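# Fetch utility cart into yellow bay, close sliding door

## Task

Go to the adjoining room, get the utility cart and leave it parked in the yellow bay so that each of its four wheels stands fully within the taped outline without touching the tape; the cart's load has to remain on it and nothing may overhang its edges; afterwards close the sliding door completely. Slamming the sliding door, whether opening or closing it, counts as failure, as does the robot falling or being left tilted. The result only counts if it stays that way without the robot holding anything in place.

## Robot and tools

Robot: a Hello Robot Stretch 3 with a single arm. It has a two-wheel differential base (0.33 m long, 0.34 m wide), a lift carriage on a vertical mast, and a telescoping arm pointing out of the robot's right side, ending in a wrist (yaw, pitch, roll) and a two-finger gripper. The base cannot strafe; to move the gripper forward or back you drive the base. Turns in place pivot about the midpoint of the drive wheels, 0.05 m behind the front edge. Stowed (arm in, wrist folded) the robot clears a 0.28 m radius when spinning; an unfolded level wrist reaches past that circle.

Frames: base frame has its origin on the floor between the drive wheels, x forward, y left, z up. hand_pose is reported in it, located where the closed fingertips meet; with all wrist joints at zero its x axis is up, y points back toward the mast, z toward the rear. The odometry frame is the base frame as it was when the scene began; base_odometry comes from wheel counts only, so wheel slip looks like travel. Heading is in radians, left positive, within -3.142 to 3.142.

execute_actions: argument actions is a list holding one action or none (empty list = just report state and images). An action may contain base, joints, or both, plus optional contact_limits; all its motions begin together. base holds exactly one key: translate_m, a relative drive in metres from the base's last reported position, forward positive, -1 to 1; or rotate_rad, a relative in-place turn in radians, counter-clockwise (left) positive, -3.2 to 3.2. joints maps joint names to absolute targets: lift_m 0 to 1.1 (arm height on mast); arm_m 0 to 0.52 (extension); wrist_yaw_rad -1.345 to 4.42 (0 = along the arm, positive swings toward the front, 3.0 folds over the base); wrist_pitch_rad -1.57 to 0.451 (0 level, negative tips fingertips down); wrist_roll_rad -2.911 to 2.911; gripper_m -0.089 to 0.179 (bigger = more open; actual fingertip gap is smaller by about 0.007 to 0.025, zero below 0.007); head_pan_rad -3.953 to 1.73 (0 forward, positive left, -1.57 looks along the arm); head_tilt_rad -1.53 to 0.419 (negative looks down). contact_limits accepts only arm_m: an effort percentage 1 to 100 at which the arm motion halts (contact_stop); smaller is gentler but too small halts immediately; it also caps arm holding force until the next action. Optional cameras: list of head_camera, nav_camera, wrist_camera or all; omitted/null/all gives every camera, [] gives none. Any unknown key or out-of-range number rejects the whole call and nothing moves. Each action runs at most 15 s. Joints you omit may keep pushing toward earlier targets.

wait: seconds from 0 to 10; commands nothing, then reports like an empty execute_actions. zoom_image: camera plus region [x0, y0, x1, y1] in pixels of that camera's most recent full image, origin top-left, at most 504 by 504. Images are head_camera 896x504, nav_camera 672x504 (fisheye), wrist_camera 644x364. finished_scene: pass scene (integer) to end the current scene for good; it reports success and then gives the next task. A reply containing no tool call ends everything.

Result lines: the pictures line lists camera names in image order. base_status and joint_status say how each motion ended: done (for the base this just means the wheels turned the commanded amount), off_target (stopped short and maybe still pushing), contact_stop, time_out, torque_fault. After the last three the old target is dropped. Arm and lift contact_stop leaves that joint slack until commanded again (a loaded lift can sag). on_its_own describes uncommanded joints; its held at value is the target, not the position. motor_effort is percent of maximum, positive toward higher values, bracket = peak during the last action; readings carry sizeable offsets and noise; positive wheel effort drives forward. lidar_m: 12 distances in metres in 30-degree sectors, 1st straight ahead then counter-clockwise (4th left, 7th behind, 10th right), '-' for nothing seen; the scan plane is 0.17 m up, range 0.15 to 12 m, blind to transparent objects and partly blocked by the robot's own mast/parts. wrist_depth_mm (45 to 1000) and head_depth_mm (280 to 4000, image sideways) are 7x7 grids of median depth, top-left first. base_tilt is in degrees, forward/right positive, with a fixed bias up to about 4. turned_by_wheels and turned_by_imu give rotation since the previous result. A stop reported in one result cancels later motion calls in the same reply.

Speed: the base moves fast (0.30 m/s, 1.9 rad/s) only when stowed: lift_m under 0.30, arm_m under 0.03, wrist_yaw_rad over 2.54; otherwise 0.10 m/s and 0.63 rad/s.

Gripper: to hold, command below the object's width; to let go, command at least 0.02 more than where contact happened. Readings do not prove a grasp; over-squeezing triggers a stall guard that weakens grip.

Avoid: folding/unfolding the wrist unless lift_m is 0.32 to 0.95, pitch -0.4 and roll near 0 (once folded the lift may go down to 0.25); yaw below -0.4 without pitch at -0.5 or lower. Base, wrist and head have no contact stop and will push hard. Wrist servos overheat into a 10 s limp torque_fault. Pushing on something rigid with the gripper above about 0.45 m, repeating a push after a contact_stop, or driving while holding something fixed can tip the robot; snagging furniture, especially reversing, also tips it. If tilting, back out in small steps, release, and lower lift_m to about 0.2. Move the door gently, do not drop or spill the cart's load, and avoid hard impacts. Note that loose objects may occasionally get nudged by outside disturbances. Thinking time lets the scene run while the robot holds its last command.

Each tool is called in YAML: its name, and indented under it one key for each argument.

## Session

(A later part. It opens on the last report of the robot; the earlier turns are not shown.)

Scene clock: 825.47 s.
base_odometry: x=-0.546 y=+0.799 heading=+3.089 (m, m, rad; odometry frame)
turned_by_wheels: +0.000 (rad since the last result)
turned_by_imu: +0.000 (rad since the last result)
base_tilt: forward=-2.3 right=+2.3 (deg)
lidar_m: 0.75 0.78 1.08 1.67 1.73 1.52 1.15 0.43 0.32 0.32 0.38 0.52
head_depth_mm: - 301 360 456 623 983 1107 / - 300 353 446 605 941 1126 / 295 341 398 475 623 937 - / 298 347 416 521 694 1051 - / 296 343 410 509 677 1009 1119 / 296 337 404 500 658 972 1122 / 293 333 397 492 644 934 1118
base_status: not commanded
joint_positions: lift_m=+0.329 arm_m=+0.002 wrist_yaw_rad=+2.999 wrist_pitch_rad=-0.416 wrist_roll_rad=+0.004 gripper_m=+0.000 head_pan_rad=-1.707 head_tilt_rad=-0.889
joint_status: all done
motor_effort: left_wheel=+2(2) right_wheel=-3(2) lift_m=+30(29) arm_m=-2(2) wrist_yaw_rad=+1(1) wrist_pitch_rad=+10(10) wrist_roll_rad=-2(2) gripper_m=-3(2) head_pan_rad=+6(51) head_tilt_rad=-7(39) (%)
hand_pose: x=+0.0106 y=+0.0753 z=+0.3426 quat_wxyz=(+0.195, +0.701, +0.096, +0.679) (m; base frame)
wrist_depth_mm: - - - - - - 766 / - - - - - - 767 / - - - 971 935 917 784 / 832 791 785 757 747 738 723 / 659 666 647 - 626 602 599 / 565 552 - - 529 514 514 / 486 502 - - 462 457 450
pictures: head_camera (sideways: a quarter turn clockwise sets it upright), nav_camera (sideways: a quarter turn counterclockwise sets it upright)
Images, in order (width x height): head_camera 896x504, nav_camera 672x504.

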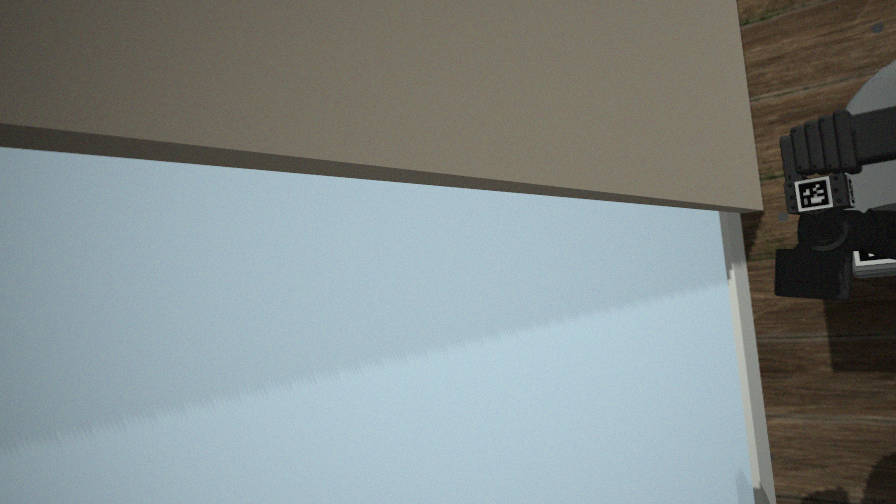

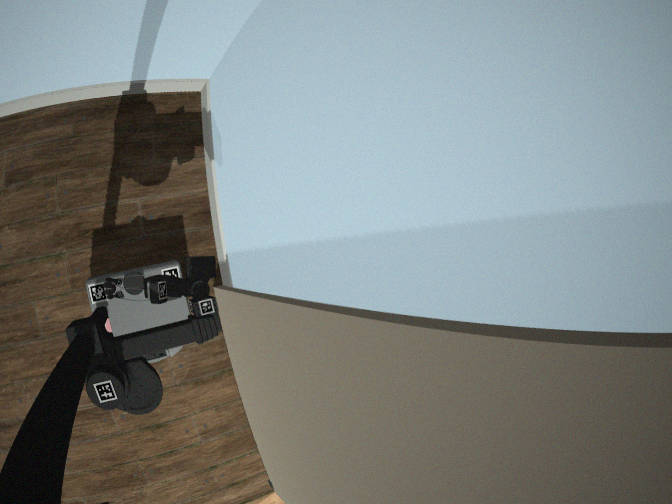

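execute_actions:
  actions:
    - {"base":{"translate_m":-0.03}}
  cameras: []

execute_actions:
  actions:
    - {"joints":{"arm_m":0.16},"contact_limits":{"arm_m":13}}
  cameras: ["head_camera"]

Scene clock: 837.93 s.
base_odometry: x=-0.516 y=+0.797 heading=+3.090 (m, m, rad; odometry frame)
turned_by_wheels: +0.000 (rad since the last result)
turned_by_imu: +0.001 (rad since the last result)
base_tilt: forward=-2.4 right=+2.3 (deg)
lidar_m: 0.78 0.81 1.12 1.67 1.74 1.49 1.15 0.43 0.32 0.31 0.38 0.52
head_depth_mm: - 300 359 455 622 983 1098 / - 299 353 445 605 937 1134 / - 296 348 437 586 896 - / 298 346 406 505 665 1024 - / 296 342 409 510 678 1009 1115 / 296 337 403 499 658 967 1113 / 293 333 396 490 644 932 1115
base_status: done
joint_positions: lift_m=+0.329 arm_m=+0.002 wrist_yaw_rad=+2.999 wrist_pitch_rad=-0.416 wrist_roll_rad=+0.004 gripper_m=+0.000 head_pan_rad=-1.707 head_tilt_rad=-0.889
joint_status: not commanded
motor_effort: left_wheel=+2(4) right_wheel=-3(6) lift_m=+30(30) arm_m=-2(3) wrist_yaw_rad=+1(1) wrist_pitch_rad=+10(10) wrist_roll_rad=-2(2) gripper_m=-2(2) head_pan_rad=+3(4) head_tilt_rad=-7(6) (%)
hand_pose: x=+0.0106 y=+0.0753 z=+0.3426 quat_wxyz=(+0.195, +0.701, +0.096, +0.679) (m; base frame)
wrist_depth_mm: - - - - - - 805 / - - - - - - 813 / - - - 950 960 904 821 / 825 817 782 768 746 744 715 / 670 657 642 - 608 602 593 / 561 559 - - 524 521 511 / 482 501 - - 458 454 444
pictures: none
No camera images: the call's "cameras" was empty. Leave "cameras" out to get every camera's image.

Scene clock: 839.97 s.
base_odometry: x=-0.516 y=+0.797 heading=+3.089 (m, m, rad; odometry frame)
turned_by_wheels: +0.000 (rad since the last result)
turned_by_imu: +0.000 (rad since the last result)
base_tilt: forward=-2.4 right=+2.4 (deg)
lidar_m: 0.78 0.81 1.12 1.66 1.74 1.50 1.14 0.43 0.32 0.31 0.38 0.52
head_depth_mm: - 301 360 456 623 989 1103 / - 299 354 446 608 938 1120 / - 296 348 437 589 851 1128 / 298 347 406 507 669 922 1118 / 296 343 409 511 679 1009 1116 / 295 338 403 501 661 967 1117 / 293 333 397 491 646 937 1121
base_status: not commanded
joint_positions: lift_m=+0.330 arm_m=+0.135 wrist_yaw_rad=+2.999 wrist_pitch_rad=-0.417 wrist_roll_rad=+0.004 gripper_m=+0.000 head_pan_rad=-1.707 head_tilt_rad=-0.890
joint_status: arm_m contact_stop (moved +0.133 of +0.158)
on_its_own: arm_m is slack since a contact_stop, until your next command for it (your +0.160 is given up)
motor_effort: left_wheel=+0(3) right_wheel=+0(3) lift_m=+29(30) arm_m=+0(12) wrist_yaw_rad=+1(1) wrist_pitch_rad=+11(12) wrist_roll_rad=-2(2) gripper_m=-3(3) head_pan_rad=+5(4) head_tilt_rad=-6(6) (%)
contact_limits: arm_m 13 (drawing in: default 24, maximum 40; extending or still: default 35, maximum 56)
hand_pose: x=+0.0107 y=-0.0575 z=+0.3424 quat_wxyz=(+0.196, +0.701, +0.097, +0.679) (m; base frame)
wrist_depth_mm: - - - - - - 798 / - - - - - - 821 / - - 984 956 956 904 789 / 810 785 784 769 737 723 716 / 673 679 - - 607 618 604 / 558 - - - 519 521 509 / 483 - - - 457 451 437
pictures: head_camera (sideways: a quarter turn clockwise sets it upright)
Images, in order (width x height): head_camera 896x504.

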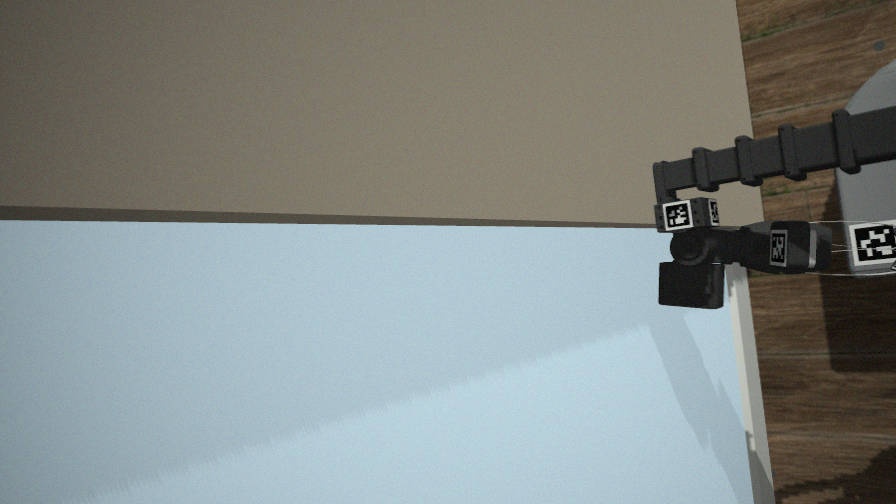

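execute_actions:
  actions:
    - {"joints":{"arm_m":0.127}}
  cameras: []

execute_actions:
  actions:
    - {"base":{"translate_m":-0.08}}
  cameras: ["head_camera"]

Scene clock: 842.83 s.
base_odometry: x=-0.516 y=+0.797 heading=+3.090 (m, m, rad; odometry frame)
turned_by_wheels: +0.000 (rad since the last result)
turned_by_imu: +0.000 (rad since the last result)
base_tilt: forward=-2.4 right=+2.4 (deg)
lidar_m: 0.78 0.81 1.12 1.66 1.73 1.50 1.14 0.43 0.32 0.31 0.38 0.52
head_depth_mm: - 300 359 456 623 989 1109 / - 299 353 446 606 941 1128 / - 296 348 438 591 842 1128 / 298 347 407 505 668 918 - / 296 342 410 511 677 1007 1112 / 296 338 403 501 662 968 1111 / 293 333 397 491 642 939 1121
base_status: not commanded
joint_positions: lift_m=+0.330 arm_m=+0.127 wrist_yaw_rad=+2.999 wrist_pitch_rad=-0.417 wrist_roll_rad=+0.004 gripper_m=+0.000 head_pan_rad=-1.707 head_tilt_rad=-0.890
joint_status: all done
motor_effort: left_wheel=+2(1) right_wheel=-3(2) lift_m=+29(29) arm_m=-3(3) wrist_yaw_rad=+1(2) wrist_pitch_rad=+11(11) wrist_roll_rad=-2(2) gripper_m=-3(4) head_pan_rad=+5(3) head_tilt_rad=-6(6) (%)
hand_pose: x=+0.0107 y=-0.0500 z=+0.3424 quat_wxyz=(+0.196, +0.701, +0.097, +0.679) (m; base frame)
wrist_depth_mm: - - - - - - 813 / - - - - - - 827 / - - - 943 952 893 810 / 802 792 776 764 742 747 702 / 656 674 - - 613 612 606 / 561 - - - 526 513 516 / 487 - - - 460 455 443
pictures: none
No camera images: the call's "cameras" was empty. Leave "cameras" out to get every camera's image.

Scene clock: 844.60 s.
base_odometry: x=-0.436 y=+0.793 heading=+3.089 (m, m, rad; odometry frame)
turned_by_wheels: -0.001 (rad since the last result)
turned_by_imu: +0.136 (rad since the last result)
base_tilt: forward=-2.6 right=+1.9 (deg)
lidar_m: 0.84 0.92 1.41 1.67 1.66 1.44 0.77 0.38 0.31 0.30 0.39 0.60
head_depth_mm: - 294 344 430 571 850 1102 / - 295 346 431 573 857 1125 / - 297 347 433 577 801 1140 / 301 313 370 492 644 922 - / 302 352 423 529 708 1063 1120 / 302 353 424 531 708 1069 1124 / 303 354 426 533 714 1078 1125
base_status: done
joint_positions: lift_m=+0.330 arm_m=+0.123 wrist_yaw_rad=+2.999 wrist_pitch_rad=-0.414 wrist_roll_rad=+0.004 gripper_m=+0.000 head_pan_rad=-1.707 head_tilt_rad=-0.890
joint_status: not commanded
on_its_own: arm_m is at rest, and its effort (+35) is outside its rest range (-14 to +14)
motor_effort: left_wheel=-14(16) right_wheel=-1(28) lift_m=+26(29) arm_m=+35(36) wrist_yaw_rad=+2(11) wrist_pitch_rad=+9(22) wrist_roll_rad=-2(2) gripper_m=-2(3) head_pan_rad=+5(4) head_tilt_rad=-6(6) (%)
hand_pose: x=+0.0108 y=-0.0455 z=+0.3432 quat_wxyz=(+0.195, +0.702, +0.095, +0.679) (m; base frame)
wrist_depth_mm: - - - - - - 995 / - - - - - - 990 / - - - 952 939 901 921 / 806 805 773 768 728 723 723 / 655 660 - - 623 609 600 / 560 - - - 530 518 510 / 486 - - - 464 458 450
pictures: head_camera (sideways: a quarter turn clockwise sets it upright)
Images, in order (width x height): head_camera 896x504.

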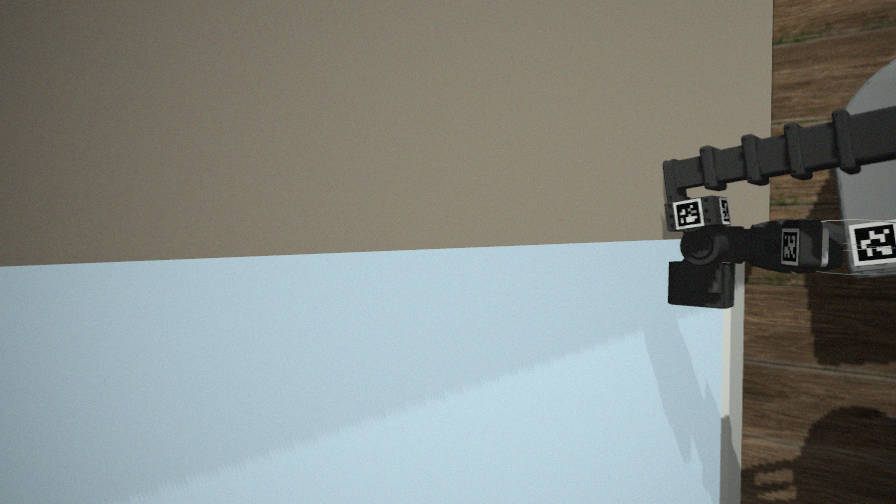

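execute_actions:
  actions:
    - {"base":{"translate_m":0.03},"joints":{"arm_m":0.06}}
  cameras: ["head_camera","nav_camera"]

Scene clock: 851.27 s.
base_odometry: x=-0.466 y=+0.795 heading=+3.089 (m, m, rad; odometry frame)
turned_by_wheels: +0.000 (rad since the last result)
turned_by_imu: -0.018 (rad since the last result)
base_tilt: forward=-2.4 right=+2.4 (deg)
lidar_m: 0.81 0.88 1.33 1.66 1.73 1.46 0.81 0.39 0.31 0.31 0.39 0.59
head_depth_mm: - 294 341 427 574 869 1106 / - 294 341 428 574 873 1131 / - 298 352 427 574 811 1126 / 298 346 416 522 698 986 1109 / 299 346 416 522 699 1061 1114 / 299 346 416 522 701 1069 1112 / 299 346 417 523 701 1070 1125
base_status: done
joint_positions: lift_m=+0.330 arm_m=+0.060 wrist_yaw_rad=+2.999 wrist_pitch_rad=-0.415 wrist_roll_rad=+0.004 gripper_m=+0.000 head_pan_rad=-1.705 head_tilt_rad=-0.891
joint_status: all done
motor_effort: left_wheel=-1(9) right_wheel=+1(16) lift_m=+24(26) arm_m=-3(26) wrist_yaw_rad=+1(3) wrist_pitch_rad=+10(10) wrist_roll_rad=-2(2) gripper_m=-3(3) head_pan_rad=+3(4) head_tilt_rad=-5(6) (%)
hand_pose: x=+0.0106 y=+0.0173 z=+0.3431 quat_wxyz=(+0.195, +0.701, +0.096, +0.679) (m; base frame)
wrist_depth_mm: - - - - - - 913 / - - - - - - 933 / - - - 941 928 910 862 / 810 804 780 755 749 726 714 / 668 654 629 - 626 606 586 / 556 563 - - 526 512 518 / 496 - - - 460 453 452
pictures: head_camera (sideways: a quarter turn clockwise sets it upright), nav_camera (sideways: a quarter turn counterclockwise sets it upright)
Images, in order (width x height): head_camera 896x504, nav_camera 672x504.

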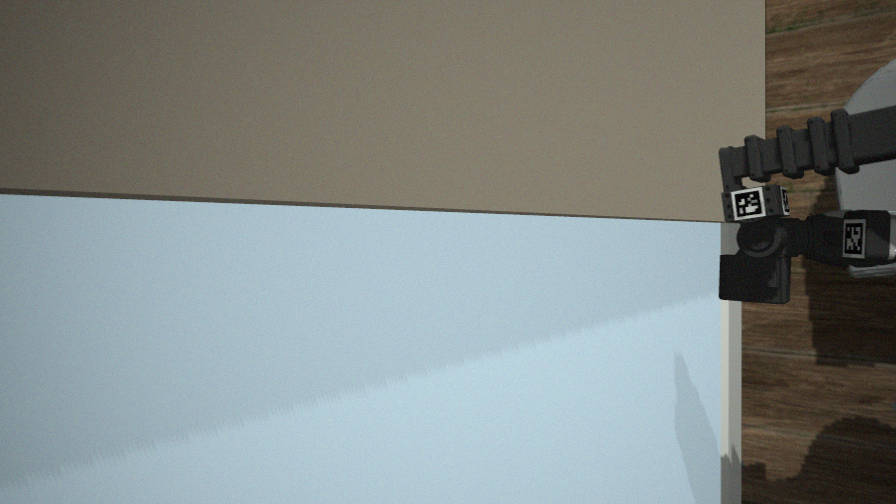

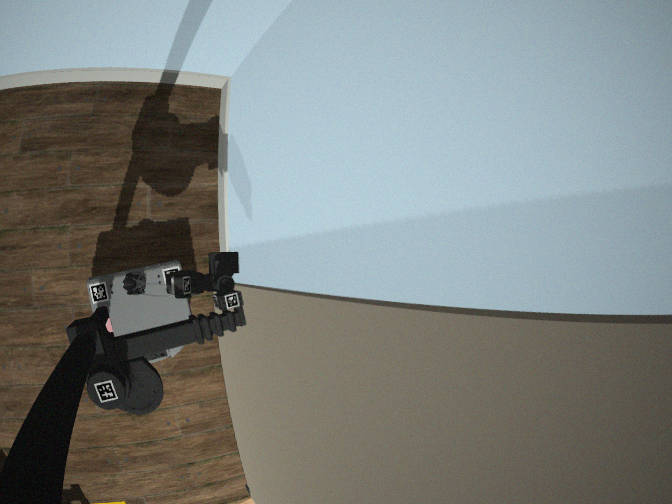

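execute_actions:
  actions:
    - {"base":{"rotate_rad":-0.118}}
  cameras: ["head_camera"]

Scene clock: 859.40 s.
base_odometry: x=-0.466 y=+0.795 heading=+2.971 (m, m, rad; odometry frame)
turned_by_wheels: -0.118 (rad since the last result)
turned_by_imu: -0.118 (rad since the last result)
base_tilt: forward=-2.3 right=+2.4 (deg)
lidar_m: 0.81 0.84 1.16 1.66 1.73 1.47 2.04 0.43 0.32 0.31 0.38 0.52
head_depth_mm: - 302 361 458 628 999 1104 / - 300 355 449 609 949 1131 / - 297 349 439 593 831 1125 / - 300 353 455 632 912 1112 / 297 342 411 513 682 1004 1116 / 296 338 405 504 663 982 1123 / 293 334 398 493 647 941 1119
base_status: done
joint_positions: lift_m=+0.330 arm_m=+0.060 wrist_yaw_rad=+2.999 wrist_pitch_rad=-0.415 wrist_roll_rad=+0.004 gripper_m=+0.000 head_pan_rad=-1.705 head_tilt_rad=-0.891
joint_status: not commanded
motor_effort: left_wheel=+2(5) right_wheel=-3(5) lift_m=+24(24) arm_m=-2(3) wrist_yaw_rad=+1(1) wrist_pitch_rad=+9(9) wrist_roll_rad=-2(2) gripper_m=-3(3) head_pan_rad=+4(3) head_tilt_rad=-5(5) (%)
hand_pose: x=+0.0106 y=+0.0173 z=+0.3431 quat_wxyz=(+0.195, +0.701, +0.096, +0.679) (m; base frame)
wrist_depth_mm: - - - - - - 824 / - - - - - - 849 / - - - 959 943 930 814 / 824 792 774 760 743 733 709 / 659 666 660 - 614 595 590 / 558 573 - - 526 520 507 / 488 - - - 457 460 445
pictures: head_camera (sideways: a quarter turn clockwise sets it upright)
Images, in order (width x height): head_camera 896x504.

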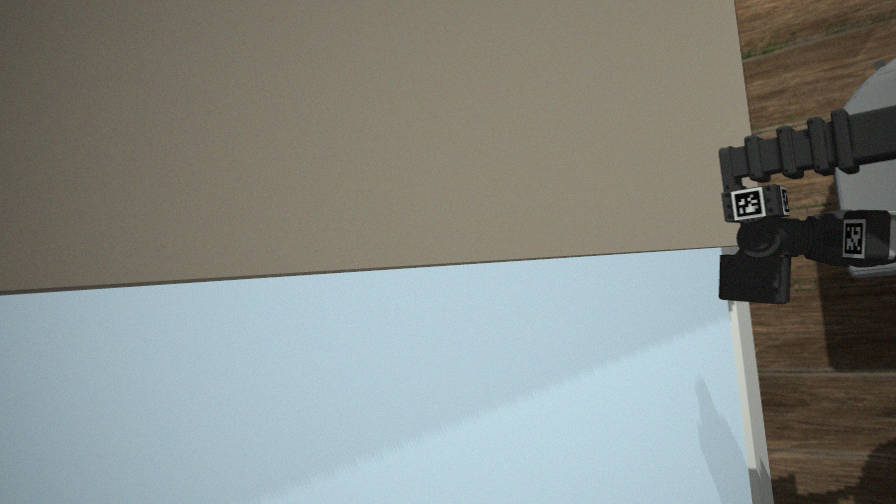

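execute_actions:
  actions:
    - {"joints":{"arm_m":0.17},"contact_limits":{"arm_m":13}}
  cameras: ["head_camera"]

Scene clock: 863.03 s.
base_odometry: x=-0.466 y=+0.795 heading=+2.971 (m, m, rad; odometry frame)
turned_by_wheels: +0.000 (rad since the last result)
turned_by_imu: +0.000 (rad since the last result)
base_tilt: forward=-2.4 right=+2.4 (deg)
lidar_m: 0.81 0.84 1.16 1.66 1.73 1.46 2.04 0.43 0.32 0.31 0.38 0.52
head_depth_mm: - 301 362 457 628 996 1106 / - 300 355 449 609 942 1127 / - 297 349 439 592 852 1127 / - 299 354 458 633 862 - / 297 343 411 512 682 1017 1115 / 296 339 404 503 664 975 1117 / 293 334 398 494 647 945 1117
base_status: not commanded
joint_positions: lift_m=+0.330 arm_m=+0.123 wrist_yaw_rad=+2.999 wrist_pitch_rad=-0.405 wrist_roll_rad=+0.003 gripper_m=+0.000 head_pan_rad=-1.705 head_tilt_rad=-0.891
joint_status: arm_m contact_stop (moved +0.063 of +0.110)
on_its_own: arm_m is slack since a contact_stop, until your next command for it (your +0.170 is given up)
motor_effort: left_wheel=+2(3) right_wheel=-3(4) lift_m=+24(24) arm_m=+0(12) wrist_yaw_rad=+1(3) wrist_pitch_rad=+4(9) wrist_roll_rad=-2(2) gripper_m=-3(3) head_pan_rad=+4(3) head_tilt_rad=-5(5) (%)
contact_limits: arm_m 13 (drawing in: default 24, maximum 40; extending or still: default 35, maximum 56)
hand_pose: x=+0.0108 y=-0.0443 z=+0.3453 quat_wxyz=(+0.192, +0.702, +0.093, +0.680) (m; base frame)
wrist_depth_mm: - - - - - - 839 / - - - - - - 833 / - - - 993 962 923 845 / 824 807 789 796 760 731 725 / 676 679 692 - 626 623 606 / 571 - - - 527 523 515 / 496 - - - 465 456 456
pictures: head_camera (sideways: a quarter turn clockwise sets it upright)
Images, in order (width x height): head_camera 896x504.

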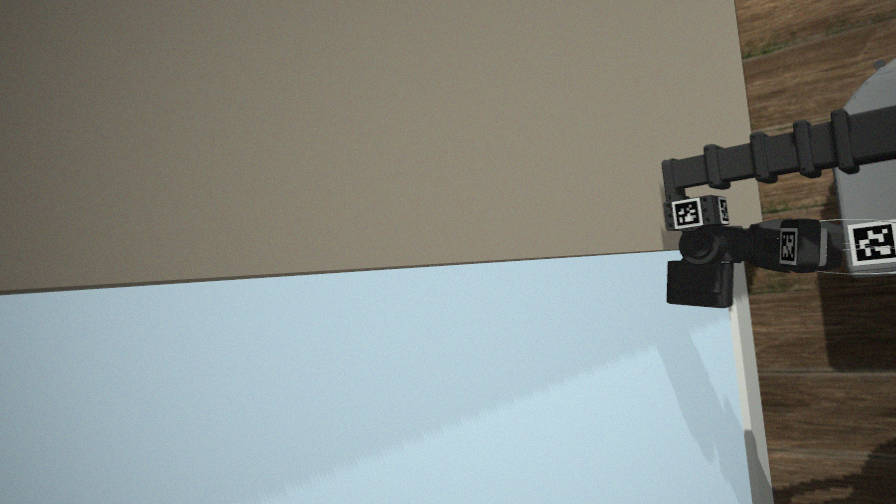

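execute_actions:
  actions:
    - {"joints":{"arm_m":0.114}}
  cameras: []

execute_actions:
  actions:
    - {"base":{"translate_m":-0.05}}
  cameras: ["head_camera"]

Scene clock: 866.47 s.
base_odometry: x=-0.466 y=+0.795 heading=+2.971 (m, m, rad; odometry frame)
turned_by_wheels: +0.000 (rad since the last result)
turned_by_imu: +0.000 (rad since the last result)
base_tilt: forward=-2.4 right=+2.4 (deg)
lidar_m: 0.81 0.85 1.16 1.67 1.73 1.46 2.04 0.43 0.32 0.31 0.38 0.52
head_depth_mm: - 301 361 458 627 993 1101 / - 300 355 448 609 949 1127 / - 297 349 440 593 795 1125 / - 299 354 457 635 860 - / 297 343 411 512 682 1011 1112 / 296 339 405 504 663 981 1115 / 293 334 398 493 647 944 1115
base_status: not commanded
joint_positions: lift_m=+0.330 arm_m=+0.114 wrist_yaw_rad=+3.000 wrist_pitch_rad=-0.414 wrist_roll_rad=+0.003 gripper_m=+0.000 head_pan_rad=-1.705 head_tilt_rad=-0.891
joint_status: all done
motor_effort: left_wheel=+2(2) right_wheel=-3(3) lift_m=+24(24) arm_m=-2(4) wrist_yaw_rad=+0(1) wrist_pitch_rad=+9(9) wrist_roll_rad=-2(2) gripper_m=-3(3) head_pan_rad=+4(2) head_tilt_rad=-4(5) (%)
hand_pose: x=+0.0106 y=-0.0366 z=+0.3433 quat_wxyz=(+0.195, +0.701, +0.096, +0.679) (m; base frame)
wrist_depth_mm: - - - - - - 848 / - - - - - - 839 / - - - 961 932 912 825 / 828 794 764 779 729 727 708 / 669 666 657 - 621 606 595 / 570 - - - 529 518 512 / 482 - - - 461 455 447
pictures: none
No camera images: the call's "cameras" was empty. Leave "cameras" out to get every camera's image.

Scene clock: 868.20 s.
base_odometry: x=-0.417 y=+0.786 heading=+2.971 (m, m, rad; odometry frame)
turned_by_wheels: +0.000 (rad since the last result)
turned_by_imu: +0.000 (rad since the last result)
base_tilt: forward=-2.4 right=+2.3 (deg)
lidar_m: 0.86 0.90 1.23 1.67 1.73 1.42 2.00 0.43 0.31 0.31 0.38 0.52
head_depth_mm: - 301 359 456 626 992 1106 / - 299 354 447 608 943 1128 / - 296 348 438 590 797 1122 / - 301 354 466 634 866 - / 297 342 411 511 679 1006 1111 / 295 338 404 501 663 978 1125 / 293 333 398 492 645 940 1119
base_status: done
joint_positions: lift_m=+0.330 arm_m=+0.114 wrist_yaw_rad=+3.002 wrist_pitch_rad=-0.415 wrist_roll_rad=+0.003 gripper_m=+0.000 head_pan_rad=-1.705 head_tilt_rad=-0.891
joint_status: not commanded
motor_effort: left_wheel=+1(10) right_wheel=-2(45) lift_m=+24(24) arm_m=-1(3) wrist_yaw_rad=-2(48) wrist_pitch_rad=+9(9) wrist_roll_rad=-1(2) gripper_m=-3(3) head_pan_rad=+2(3) head_tilt_rad=-5(5) (%)
hand_pose: x=+0.0101 y=-0.0365 z=+0.3432 quat_wxyz=(+0.194, +0.701, +0.097, +0.679) (m; base frame)
wrist_depth_mm: - - - - - - 894 / - - - - - - 883 / - - - 955 924 918 842 / 816 799 779 769 746 737 706 / 675 662 673 - 619 607 591 / 561 - - - 524 527 512 / 499 - - - 459 447 451
pictures: head_camera (sideways: a quarter turn clockwise sets it upright)
Images, in order (width x height): head_camera 896x504.

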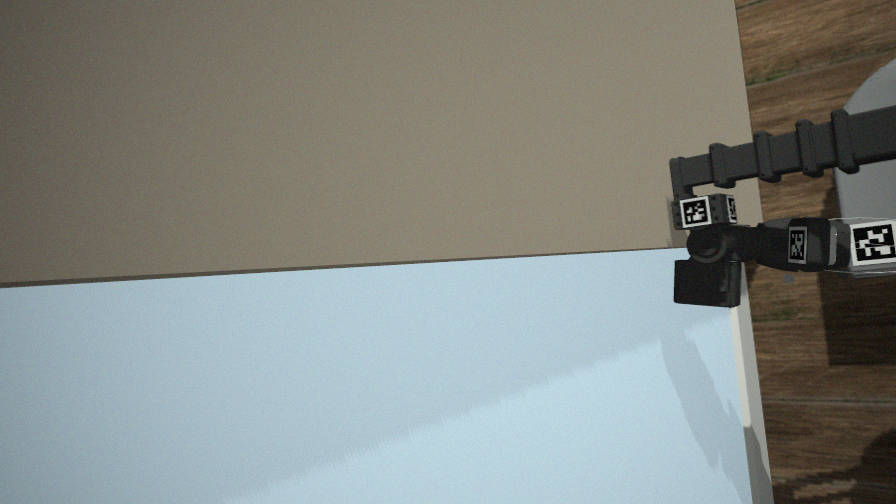

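execute_actions:
  actions:
    - {"base":{"translate_m":-0.4},"joints":{"head_pan_rad":-2.3,"head_tilt_rad":-0.7}}
  cameras: ["head_camera"]

Scene clock: 875.10 s.
base_odometry: x=-0.023 y=+0.719 heading=+2.971 (m, m, rad; odometry frame)
turned_by_wheels: +0.000 (rad since the last result)
turned_by_imu: +0.002 (rad since the last result)
base_tilt: forward=-2.4 right=+2.3 (deg)
lidar_m: 1.26 1.31 1.73 1.67 1.26 1.07 1.60 0.42 0.31 0.30 0.37 0.51
head_depth_mm: 402 472 572 723 979 1312 1161 / 364 419 497 606 779 1095 1161 / 332 378 439 523 646 853 1124 / 305 344 393 460 552 697 934 / 289 315 356 411 484 587 719 / - 296 325 370 428 507 626 / - - 301 337 385 448 585
base_status: done
joint_positions: lift_m=+0.330 arm_m=+0.114 wrist_yaw_rad=+3.002 wrist_pitch_rad=-0.415 wrist_roll_rad=+0.003 gripper_m=+0.000 head_pan_rad=-2.293 head_tilt_rad=-0.704
joint_status: all done
motor_effort: left_wheel=+2(9) right_wheel=-3(47) lift_m=+24(24) arm_m=-1(1) wrist_yaw_rad=-3(50) wrist_pitch_rad=+10(10) wrist_roll_rad=-1(1) gripper_m=-3(3) head_pan_rad=-5(45) head_tilt_rad=+2(22) (%)
hand_pose: x=+0.0099 y=-0.0365 z=+0.3430 quat_wxyz=(+0.194, +0.701, +0.097, +0.679) (m; base frame)
wrist_depth_mm: - - - - - - - / - - - - - - - / - - - 945 948 917 876 / 836 809 794 756 742 732 708 / 659 649 672 - 607 602 588 / 570 - - - 518 519 513 / 489 - - - 453 453 444
pictures: head_camera (sideways: a quarter turn clockwise sets it upright)
Images, in order (width x height): head_camera 896x504.

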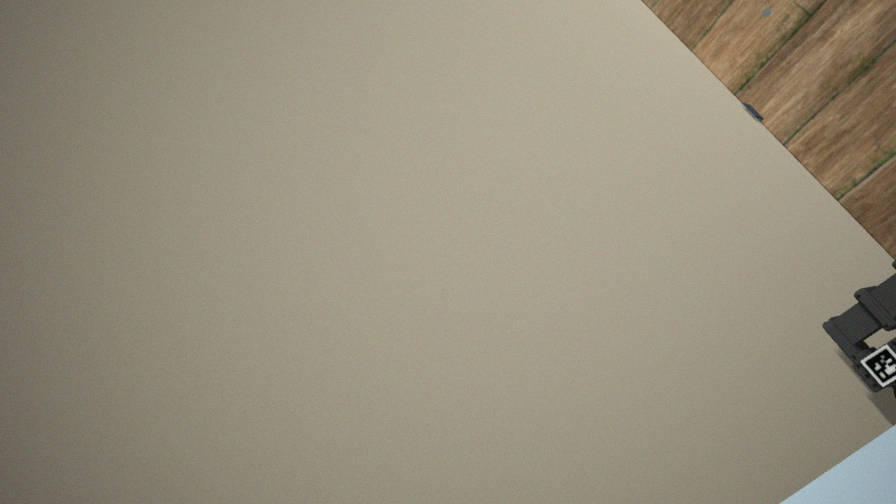

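execute_actions:
  actions:
    - {"base":{"translate_m":-0.35},"joints":{"head_pan_rad":-2.9,"head_tilt_rad":-0.4}}
  cameras: ["head_camera","nav_camera"]

Scene clock: 881.27 s.
base_odometry: x=+0.322 y=+0.660 heading=+2.972 (m, m, rad; odometry frame)
turned_by_wheels: +0.000 (rad since the last result)
turned_by_imu: +0.002 (rad since the last result)
base_tilt: forward=-2.4 right=+2.3 (deg)
lidar_m: 1.43 1.68 1.73 1.67 0.82 0.87 1.11 0.42 0.31 0.30 0.37 0.51
head_depth_mm: 1774 1887 2019 2209 2174 1668 1360 / 1800 1940 2086 2265 2195 1671 1366 / 1609 1779 2007 2249 2096 1677 1369 / 900 932 993 1104 1219 1337 1314 / 677 710 751 795 844 896 955 / 542 564 591 615 645 674 710 / 452 467 484 502 523 541 561
base_status: done
joint_positions: lift_m=+0.330 arm_m=+0.114 wrist_yaw_rad=+3.008 wrist_pitch_rad=-0.414 wrist_roll_rad=+0.003 gripper_m=+0.000 head_pan_rad=-2.893 head_tilt_rad=-0.408
joint_status: all done
motor_effort: left_wheel=+3(5) right_wheel=-10(24) lift_m=+24(24) arm_m=+3(3) wrist_yaw_rad=-10(23) wrist_pitch_rad=+9(10) wrist_roll_rad=-1(2) gripper_m=-3(3) head_pan_rad=-4(44) head_tilt_rad=+5(34) (%)
hand_pose: x=+0.0088 y=-0.0358 z=+0.3435 quat_wxyz=(+0.192, +0.701, +0.099, +0.680) (m; base frame)
wrist_depth_mm: - - - - - - - / 857 - - - - - - / 810 - - 952 956 921 904 / 800 800 800 747 735 749 717 / 674 668 679 - 621 608 596 / 564 - - - 525 520 513 / 485 - - - 463 456 449
pictures: head_camera (sideways: a quarter turn clockwise sets it upright), nav_camera (sideways: a quarter turn counterclockwise sets it upright)
Images, in order (width x height): head_camera 896x504, nav_camera 672x504.

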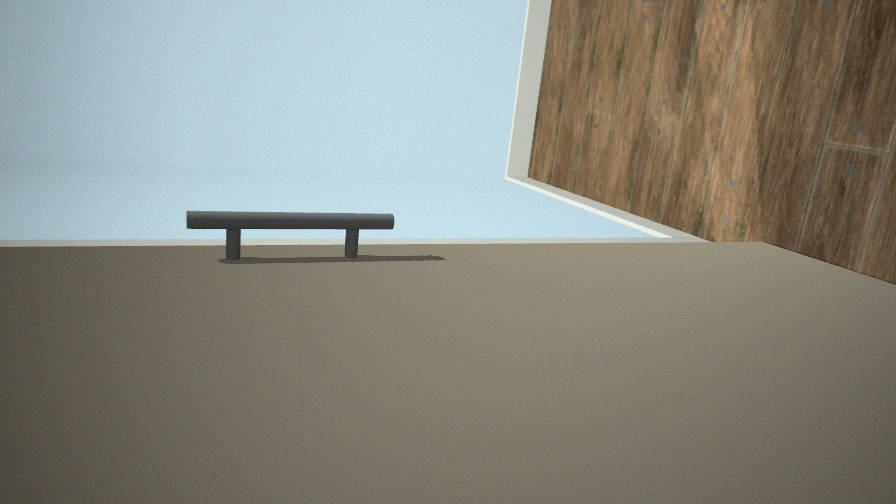

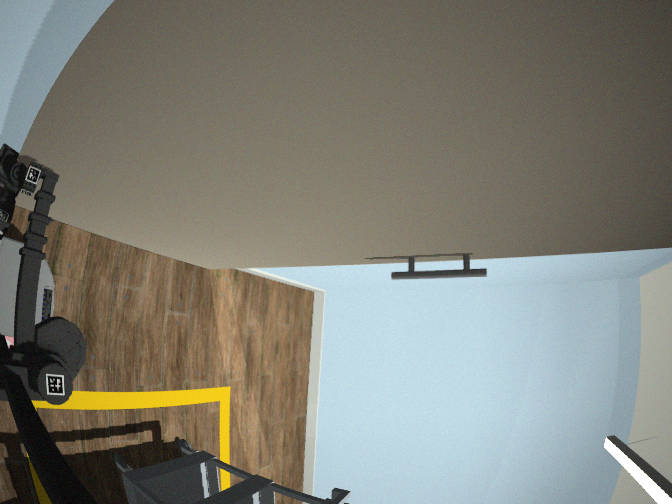

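execute_actions:
  actions:
    - {"base":{"translate_m":-0.12}}
  cameras: ["head_camera"]

Scene clock: 885.73 s.
base_odometry: x=+0.441 y=+0.639 heading=+2.972 (m, m, rad; odometry frame)
turned_by_wheels: +0.001 (rad since the last result)
turned_by_imu: +0.001 (rad since the last result)
base_tilt: forward=-2.3 right=+2.3 (deg)
lidar_m: 1.43 1.81 1.73 1.68 0.77 0.86 1.10 0.41 0.31 0.30 0.36 0.50
head_depth_mm: 1653 1778 1921 2065 2159 1687 1364 / 1709 1829 1960 2162 2172 1682 1365 / 1590 1790 1943 2137 2090 1678 1361 / 893 930 989 1102 1205 1329 1307 / 673 710 746 790 834 888 951 / 539 562 586 615 641 671 705 / 450 467 483 499 518 539 560
base_status: done
joint_positions: lift_m=+0.330 arm_m=+0.113 wrist_yaw_rad=+3.018 wrist_pitch_rad=-0.404 wrist_roll_rad=+0.003 gripper_m=+0.000 head_pan_rad=-2.893 head_tilt_rad=-0.408
joint_status: not commanded
on_its_own: wrist_yaw_rad is at rest, and its effort (-23) is outside its rest range (-12 to +12)
motor_effort: left_wheel=+6(6) right_wheel=-17(27) lift_m=+24(24) arm_m=+11(11) wrist_yaw_rad=-23(24) wrist_pitch_rad=+3(8) wrist_roll_rad=-1(2) gripper_m=-1(3) head_pan_rad=-4(5) head_tilt_rad=+5(5) (%)
hand_pose: x=+0.0067 y=-0.0337 z=+0.3455 quat_wxyz=(+0.185, +0.701, +0.099, +0.682) (m; base frame)
wrist_depth_mm: - - - - - - - / - - - - - - - / 761 - - - 974 938 876 / 866 799 801 792 759 744 728 / 677 676 690 - 622 614 600 / 565 - - - 534 530 516 / 492 - - - 463 458 453
pictures: head_camera (sideways: a quarter turn clockwise sets it upright)
Images, in order (width x height): head_camera 896x504.

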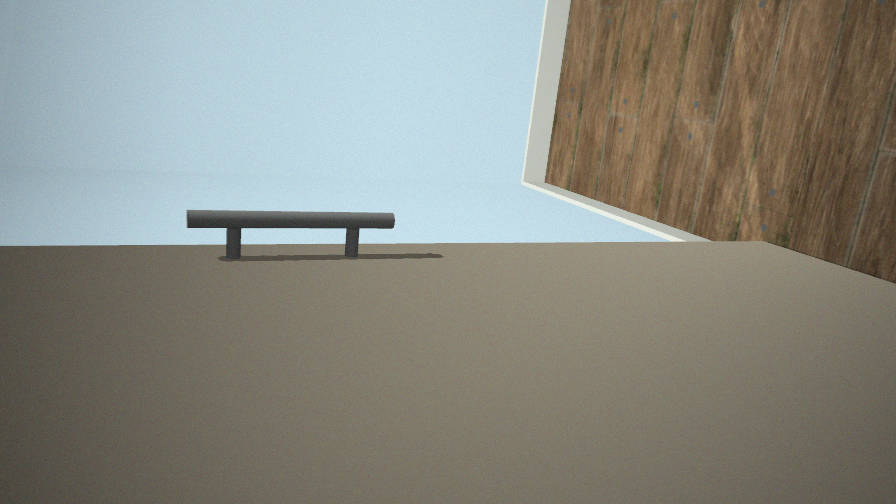

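execute_actions:
  actions:
    - {"base":{"translate_m":-0.03},"joints":{"arm_m":0.107,"wrist_yaw_rad":3.0}}
  cameras: ["nav_camera"]

Scene clock: 889.00 s.
base_odometry: x=+0.470 y=+0.634 heading=+2.973 (m, m, rad; odometry frame)
turned_by_wheels: +0.000 (rad since the last result)
turned_by_imu: +0.000 (rad since the last result)
base_tilt: forward=-2.4 right=+2.4 (deg)
lidar_m: 1.42 1.83 1.73 1.68 0.77 0.86 1.10 0.41 0.30 0.29 0.36 0.50
head_depth_mm: 1630 1743 1870 2051 2141 1675 1363 / 1670 1800 1936 2113 2172 1675 1369 / 1600 1775 1921 2102 2105 1684 1369 / 892 932 988 1100 1206 1322 1305 / 670 706 742 788 833 890 949 / 536 560 583 607 638 668 702 / 447 464 480 496 515 535 556
base_status: done
joint_positions: lift_m=+0.330 arm_m=+0.107 wrist_yaw_rad=+3.002 wrist_pitch_rad=-0.414 wrist_roll_rad=+0.003 gripper_m=+0.000 head_pan_rad=-2.893 head_tilt_rad=-0.408
joint_status: all done
motor_effort: left_wheel=+1(7) right_wheel=-1(30) lift_m=+24(24) arm_m=-4(11) wrist_yaw_rad=-3(26) wrist_pitch_rad=+9(10) wrist_roll_rad=-1(2) gripper_m=-3(2) head_pan_rad=-4(4) head_tilt_rad=+5(4) (%)
hand_pose: x=+0.0101 y=-0.0296 z=+0.3432 quat_wxyz=(+0.194, +0.701, +0.097, +0.679) (m; base frame)
wrist_depth_mm: - - - - - - - / - 945 - - - - - / 844 937 - 984 957 916 883 / 810 802 790 787 750 727 719 / 675 651 680 - 617 606 597 / 563 - - - 524 528 504 / 486 - - - 466 461 443
pictures: nav_camera (sideways: a quarter turn counterclockwise sets it upright)
Images, in order (width x height): nav_camera 672x504.

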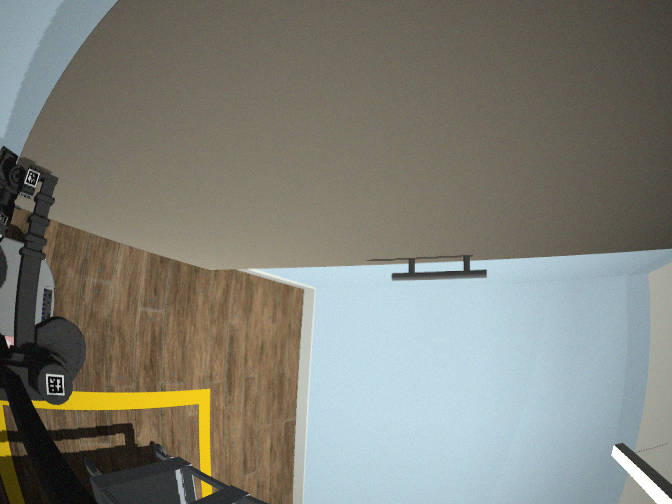

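execute_actions:
  actions:
    - {"base":{"translate_m":-0.025}}
  cameras: []

execute_actions:
  actions:
    - {"base":{"translate_m":-0.025}}
  cameras: []

Scene clock: 892.63 s.
base_odometry: x=+0.495 y=+0.630 heading=+2.973 (m, m, rad; odometry frame)
turned_by_wheels: +0.000 (rad since the last result)
turned_by_imu: +0.001 (rad since the last result)
base_tilt: forward=-2.4 right=+2.4 (deg)
lidar_m: 1.43 1.85 1.74 1.67 0.77 0.86 1.10 0.41 0.30 0.29 0.36 0.50
head_depth_mm: 1618 1730 1863 2009 2110 1673 1364 / 1643 1790 1920 2078 2196 1673 1368 / 1595 1746 1907 2096 2094 1676 1362 / 892 934 989 1108 1211 1320 1308 / 670 703 741 785 831 888 951 / 536 557 582 610 638 668 704 / 447 463 481 497 516 535 556
base_status: done
joint_positions: lift_m=+0.330 arm_m=+0.107 wrist_yaw_rad=+3.002 wrist_pitch_rad=-0.415 wrist_roll_rad=+0.003 gripper_m=+0.000 head_pan_rad=-2.893 head_tilt_rad=-0.408
joint_status: not commanded
motor_effort: left_wheel=+1(6) right_wheel=-2(32) lift_m=+24(24) arm_m=-1(2) wrist_yaw_rad=-2(34) wrist_pitch_rad=+9(9) wrist_roll_rad=-1(2) gripper_m=-3(3) head_pan_rad=-3(5) head_tilt_rad=+5(5) (%)
hand_pose: x=+0.0101 y=-0.0295 z=+0.3432 quat_wxyz=(+0.194, +0.701, +0.097, +0.679) (m; base frame)
wrist_depth_mm: - - - - - - - / - 871 - - - - - / 727 951 - 975 941 926 889 / 837 810 781 750 729 722 708 / 675 651 681 - 618 605 600 / 565 - - - 518 515 505 / 479 - - - 458 455 446
pictures: none
No camera images: the call's "cameras" was empty. Leave "cameras" out to get every camera's image.

Scene clock: 894.10 s.
base_odometry: x=+0.519 y=+0.626 heading=+2.975 (m, m, rad; odometry frame)
turned_by_wheels: +0.002 (rad since the last result)
turned_by_imu: +0.003 (rad since the last result)
base_tilt: forward=-1.7 right=+2.3 (deg)
lidar_m: 1.44 1.89 1.73 1.67 0.77 0.86 1.08 0.41 0.30 0.29 0.36 0.50
head_depth_mm: 1609 1743 1846 1984 2108 1721 1375 / 1662 1763 1917 2048 2147 1704 1376 / 1579 1741 1888 2057 2105 1700 1369 / 879 929 982 1083 1193 1303 1309 / 663 699 735 780 825 880 941 / 533 556 579 604 634 663 696 / 444 458 476 493 512 531 553
base_status: translate_m off_target (by the wheels' count: -0.0248 of -0.0250)
joint_positions: lift_m=+0.330 arm_m=+0.107 wrist_yaw_rad=+3.052 wrist_pitch_rad=-0.415 wrist_roll_rad=+0.003 gripper_m=+0.000 head_pan_rad=-2.893 head_tilt_rad=-0.406
joint_status: not commanded
on_its_own: right_wheel is at rest, and its effort (-52) is outside its rest range (-18 to +18); wrist_yaw_rad is at rest, and its effort (-66) is outside its rest range (-12 to +12)
motor_effort: left_wheel=+15(20) right_wheel=-52(61) lift_m=+24(24) arm_m=-1(2) wrist_yaw_rad=-66(75) wrist_pitch_rad=+10(10) wrist_roll_rad=-2(1) gripper_m=-2(3) head_pan_rad=-3(5) head_tilt_rad=+4(5) (%)
hand_pose: x=-0.0011 y=-0.0282 z=+0.3431 quat_wxyz=(+0.177, +0.698, +0.115, +0.684) (m; base frame)
wrist_depth_mm: - - - - - - - / - 869 - - - - - / 768 929 995 951 959 897 849 / 813 811 791 779 751 716 706 / 673 658 687 - 611 602 583 / 571 - - - 525 511 505 / 490 - - - 461 458 444
pictures: none
No camera images: the call's "cameras" was empty. Leave "cameras" out to get every camera's image.

End stop reached. Back off.

execute_actions:
  actions:
    - {"base":{"translate_m":0.07},"joints":{"wrist_yaw_rad":3.0}}
  cameras: []

execute_actions:
  actions:
    - {"joints":{"arm_m":0.0,"head_pan_rad":-2.5,"head_tilt_rad":-0.5}}
  cameras: ["head_camera","nav_camera"]

Scene clock: 897.70 s.
base_odometry: x=+0.450 y=+0.638 heading=+2.975 (m, m, rad; odometry frame)
turned_by_wheels: +0.000 (rad since the last result)
turned_by_imu: -0.001 (rad since the last result)
base_tilt: forward=-2.4 right=+2.4 (deg)
lidar_m: 1.44 1.81 1.73 1.68 0.77 0.87 1.09 0.41 0.30 0.30 0.37 0.51
head_depth_mm: 1651 1776 1906 2044 2167 1669 1365 / 1697 1832 1976 2125 2180 1680 1360 / 1582 1744 1933 2109 2102 1681 1369 / 885 951 1020 1100 1201 1321 1299 / 667 702 741 784 830 884 944 / 535 557 581 607 634 668 702 / 447 462 478 496 514 535 558
base_status: done
joint_positions: lift_m=+0.330 arm_m=+0.107 wrist_yaw_rad=+3.138 wrist_pitch_rad=-0.416 wrist_roll_rad=+0.003 gripper_m=+0.000 head_pan_rad=-2.893 head_tilt_rad=-0.406
joint_status: wrist_yaw_rad off_target (ended at +3.138, target +3.000)
on_its_own: wrist_yaw_rad is held at +3.137, not at your +3.000, by its stall guard, which is not easing now
motor_effort: left_wheel=+1(16) right_wheel=-2(29) lift_m=+24(24) arm_m=+0(1) wrist_yaw_rad=-2(32) wrist_pitch_rad=+10(10) wrist_roll_rad=-1(1) gripper_m=-3(2) head_pan_rad=-4(3) head_tilt_rad=+4(4) (%)
hand_pose: x=-0.0205 y=-0.0273 z=+0.3429 quat_wxyz=(+0.148, +0.693, +0.145, +0.691) (m; base frame)
wrist_depth_mm: - - - - - - - / 931 774 - - - - - / 938 932 - 967 936 926 882 / 815 796 774 758 725 730 705 / 651 642 663 - 612 609 602 / 556 571 - - 537 521 512 / 488 - - - 450 449 442
pictures: none
No camera images: the call's "cameras" was empty. Leave "cameras" out to get every camera's image.

Scene clock: 899.73 s.
base_odometry: x=+0.450 y=+0.638 heading=+2.975 (m, m, rad; odometry frame)
turned_by_wheels: +0.000 (rad since the last result)
turned_by_imu: +0.000 (rad since the last result)
base_tilt: forward=-2.3 right=+2.4 (deg)
lidar_m: 1.44 1.81 1.73 1.68 0.77 0.87 1.09 0.41 0.30 0.30 0.37 0.50
head_depth_mm: 584 668 780 944 1181 1456 1279 / 493 550 625 722 855 1053 1229 / 425 468 519 588 673 787 950 / 374 407 447 493 554 626 727 / 334 360 391 427 470 523 589 / 301 323 347 376 408 447 496 / 285 295 312 335 361 391 427
base_status: not commanded
joint_positions: lift_m=+0.330 arm_m=+0.002 wrist_yaw_rad=+3.138 wrist_pitch_rad=-0.416 wrist_roll_rad=+0.003 gripper_m=+0.000 head_pan_rad=-2.507 head_tilt_rad=-0.493
joint_status: all done
joint sent to its limit — the command would take arm_m past its lower limit, so that joint was sent only as far as its limit.
on_its_own: wrist_yaw_rad is held at +3.137, not at your +3.000, by its stall guard, which is not easing now
motor_effort: left_wheel=+1(1) right_wheel=-2(2) lift_m=+24(24) arm_m=-3(2) wrist_yaw_rad=-2(2) wrist_pitch_rad=+10(10) wrist_roll_rad=-1(1) gripper_m=-3(3) head_pan_rad=+5(35) head_tilt_rad=-3(14) (%)
hand_pose: x=-0.0205 y=+0.0776 z=+0.3429 quat_wxyz=(+0.148, +0.693, +0.145, +0.691) (m; base frame)
wrist_depth_mm: - - - - - - - / 934 833 - - - - - / 717 729 - 963 950 900 894 / 819 798 791 789 748 731 697 / 657 665 635 - 628 608 595 / 560 557 559 - 534 521 511 / 488 490 - - 460 452 444
pictures: head_camera (sideways: a quarter turn clockwise sets it upright), nav_camera (sideways: a quarter turn counterclockwise sets it upright)
Images, in order (width x height): head_camera 896x504, nav_camera 672x504.

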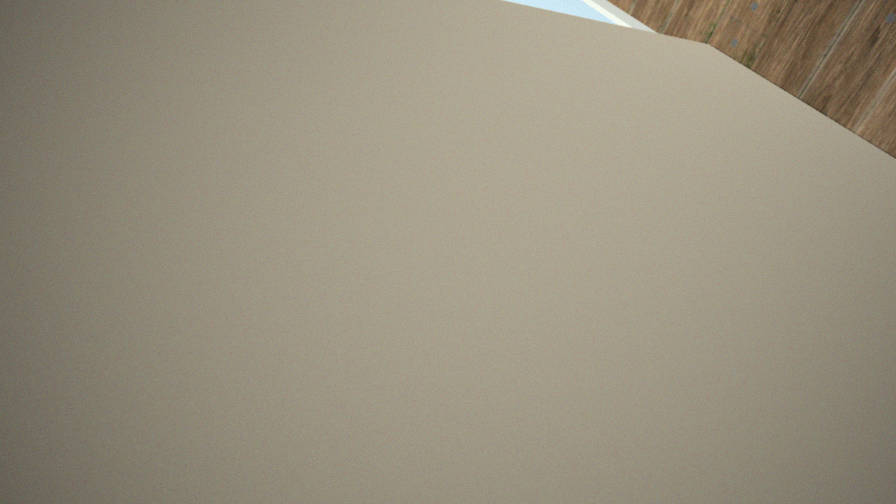

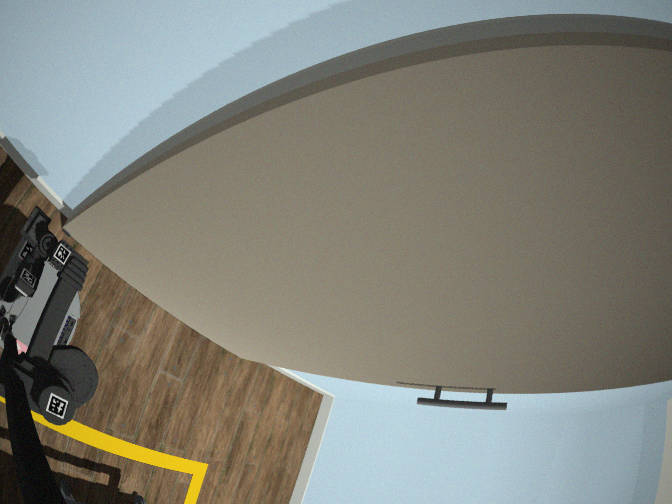

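execute_actions:
  actions:
    - {"joints":{"head_pan_rad":-1.705,"head_tilt_rad":-0.891,"wrist_yaw_rad":3.05,"arm_m":0.06}}
  cameras: ["head_camera","nav_camera"]

Scene clock: 906.57 s.
base_odometry: x=+0.450 y=+0.638 heading=+2.975 (m, m, rad; odometry frame)
turned_by_wheels: +0.000 (rad since the last result)
turned_by_imu: +0.000 (rad since the last result)
base_tilt: forward=-2.3 right=+2.4 (deg)
lidar_m: 1.44 1.81 1.73 1.68 0.77 0.86 1.09 0.41 0.30 0.30 0.36 0.50
head_depth_mm: - 295 343 433 588 915 1106 / - 293 337 424 571 873 1123 / - 302 354 430 569 780 - / 293 334 400 496 657 921 - / 291 329 393 488 645 935 1113 / 290 324 387 478 627 908 1121 / 288 321 381 469 613 876 1126
base_status: not commanded
joint_positions: lift_m=+0.330 arm_m=+0.060 wrist_yaw_rad=+3.052 wrist_pitch_rad=-0.416 wrist_roll_rad=+0.003 gripper_m=+0.000 head_pan_rad=-1.712 head_tilt_rad=-0.879
joint_status: all done
motor_effort: left_wheel=+1(1) right_wheel=-2(2) lift_m=+24(24) arm_m=+4(6) wrist_yaw_rad=-1(5) wrist_pitch_rad=+10(10) wrist_roll_rad=-2(1) gripper_m=-2(3) head_pan_rad=+5(51) head_tilt_rad=-6(38) (%)
hand_pose: x=-0.0011 y=+0.0191 z=+0.3429 quat_wxyz=(+0.177, +0.698, +0.115, +0.684) (m; base frame)
wrist_depth_mm: - - - - - - - / - 894 - - - - - / 729 917 - 967 929 902 883 / 832 811 777 767 753 736 708 / 673 645 629 - 614 599 586 / 557 579 - - 527 519 518 / 483 - - - 466 458 446
pictures: head_camera (sideways: a quarter turn clockwise sets it upright), nav_camera (sideways: a quarter turn counterclockwise sets it upright)
Images, in order (width x height): head_camera 896x504, nav_camera 672x504.

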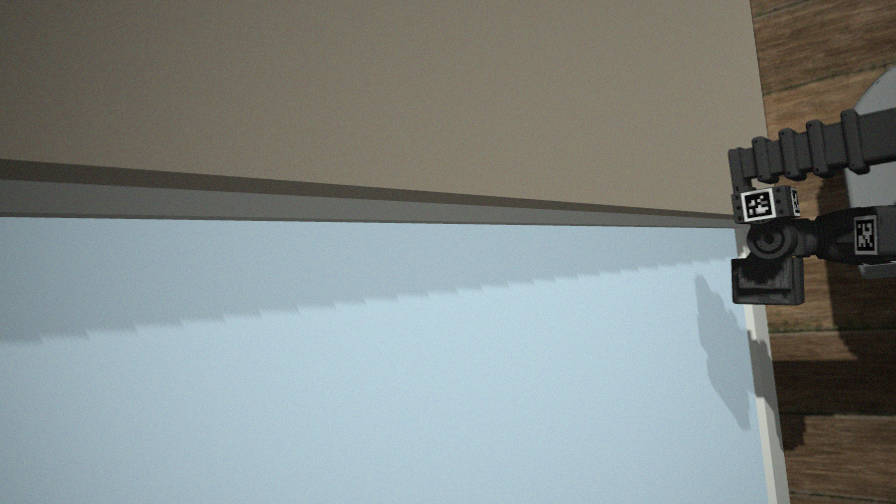

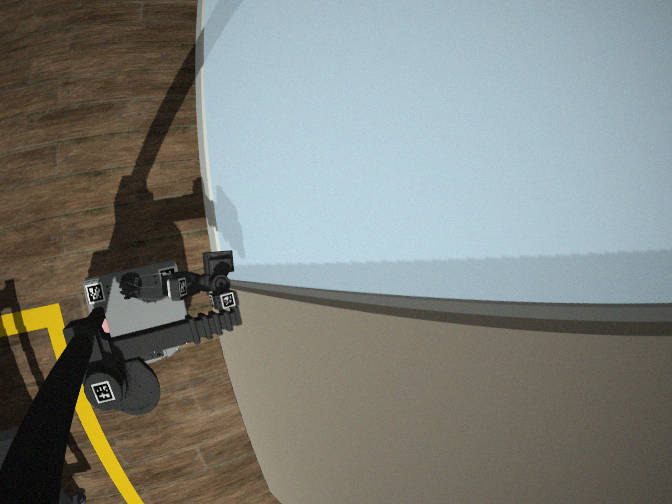

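execute_actions:
  actions:
    - {"joints":{"arm_m":0.0}}
  cameras: []

finished_scene:
  scene: 2

Scene clock: 930.97 s.
base_odometry: x=+0.450 y=+0.638 heading=+2.975 (m, m, rad; odometry frame)
turned_by_wheels: +0.000 (rad since the last result)
turned_by_imu: +0.000 (rad since the last result)
base_tilt: forward=-2.3 right=+2.4 (deg)
lidar_m: 1.44 1.81 1.73 1.68 0.77 0.87 1.10 0.41 0.30 0.30 0.37 0.50
head_depth_mm: - 295 342 433 586 916 1107 / - 293 337 424 570 878 1126 / - 302 354 430 570 837 - / 293 334 399 497 657 977 1149 / 292 329 393 489 645 946 1117 / 291 325 388 480 628 910 1123 / 288 320 381 470 612 881 1117
base_status: not commanded
joint_positions: lift_m=+0.330 arm_m=+0.002 wrist_yaw_rad=+3.052 wrist_pitch_rad=-0.416 wrist_roll_rad=+0.003 gripper_m=+0.000 head_pan_rad=-1.712 head_tilt_rad=-0.880
joint_status: all done
joint sent to its limit — the command would take arm_m past its lower limit, so that joint was sent only as far as its limit.
motor_effort: left_wheel=+1(1) right_wheel=-2(2) lift_m=+24(24) arm_m=-3(2) wrist_yaw_rad=-2(2) wrist_pitch_rad=+10(10) wrist_roll_rad=-1(2) gripper_m=-3(3) head_pan_rad=+5(4) head_tilt_rad=-7(7) (%)
hand_pose: x=-0.0011 y=+0.0767 z=+0.3429 quat_wxyz=(+0.177, +0.698, +0.115, +0.684) (m; base frame)
wrist_depth_mm: - - - - - - - / 932 782 - - - - - / 667 735 - 977 935 921 895 / 818 765 784 749 750 724 711 / 660 650 637 - 635 603 604 / 560 550 557 - 519 519 502 / 493 491 - - 459 454 451
pictures: none
No camera images: the call's "cameras" was empty. Leave "cameras" out to get every camera's image.

The scene is finished: the task was done.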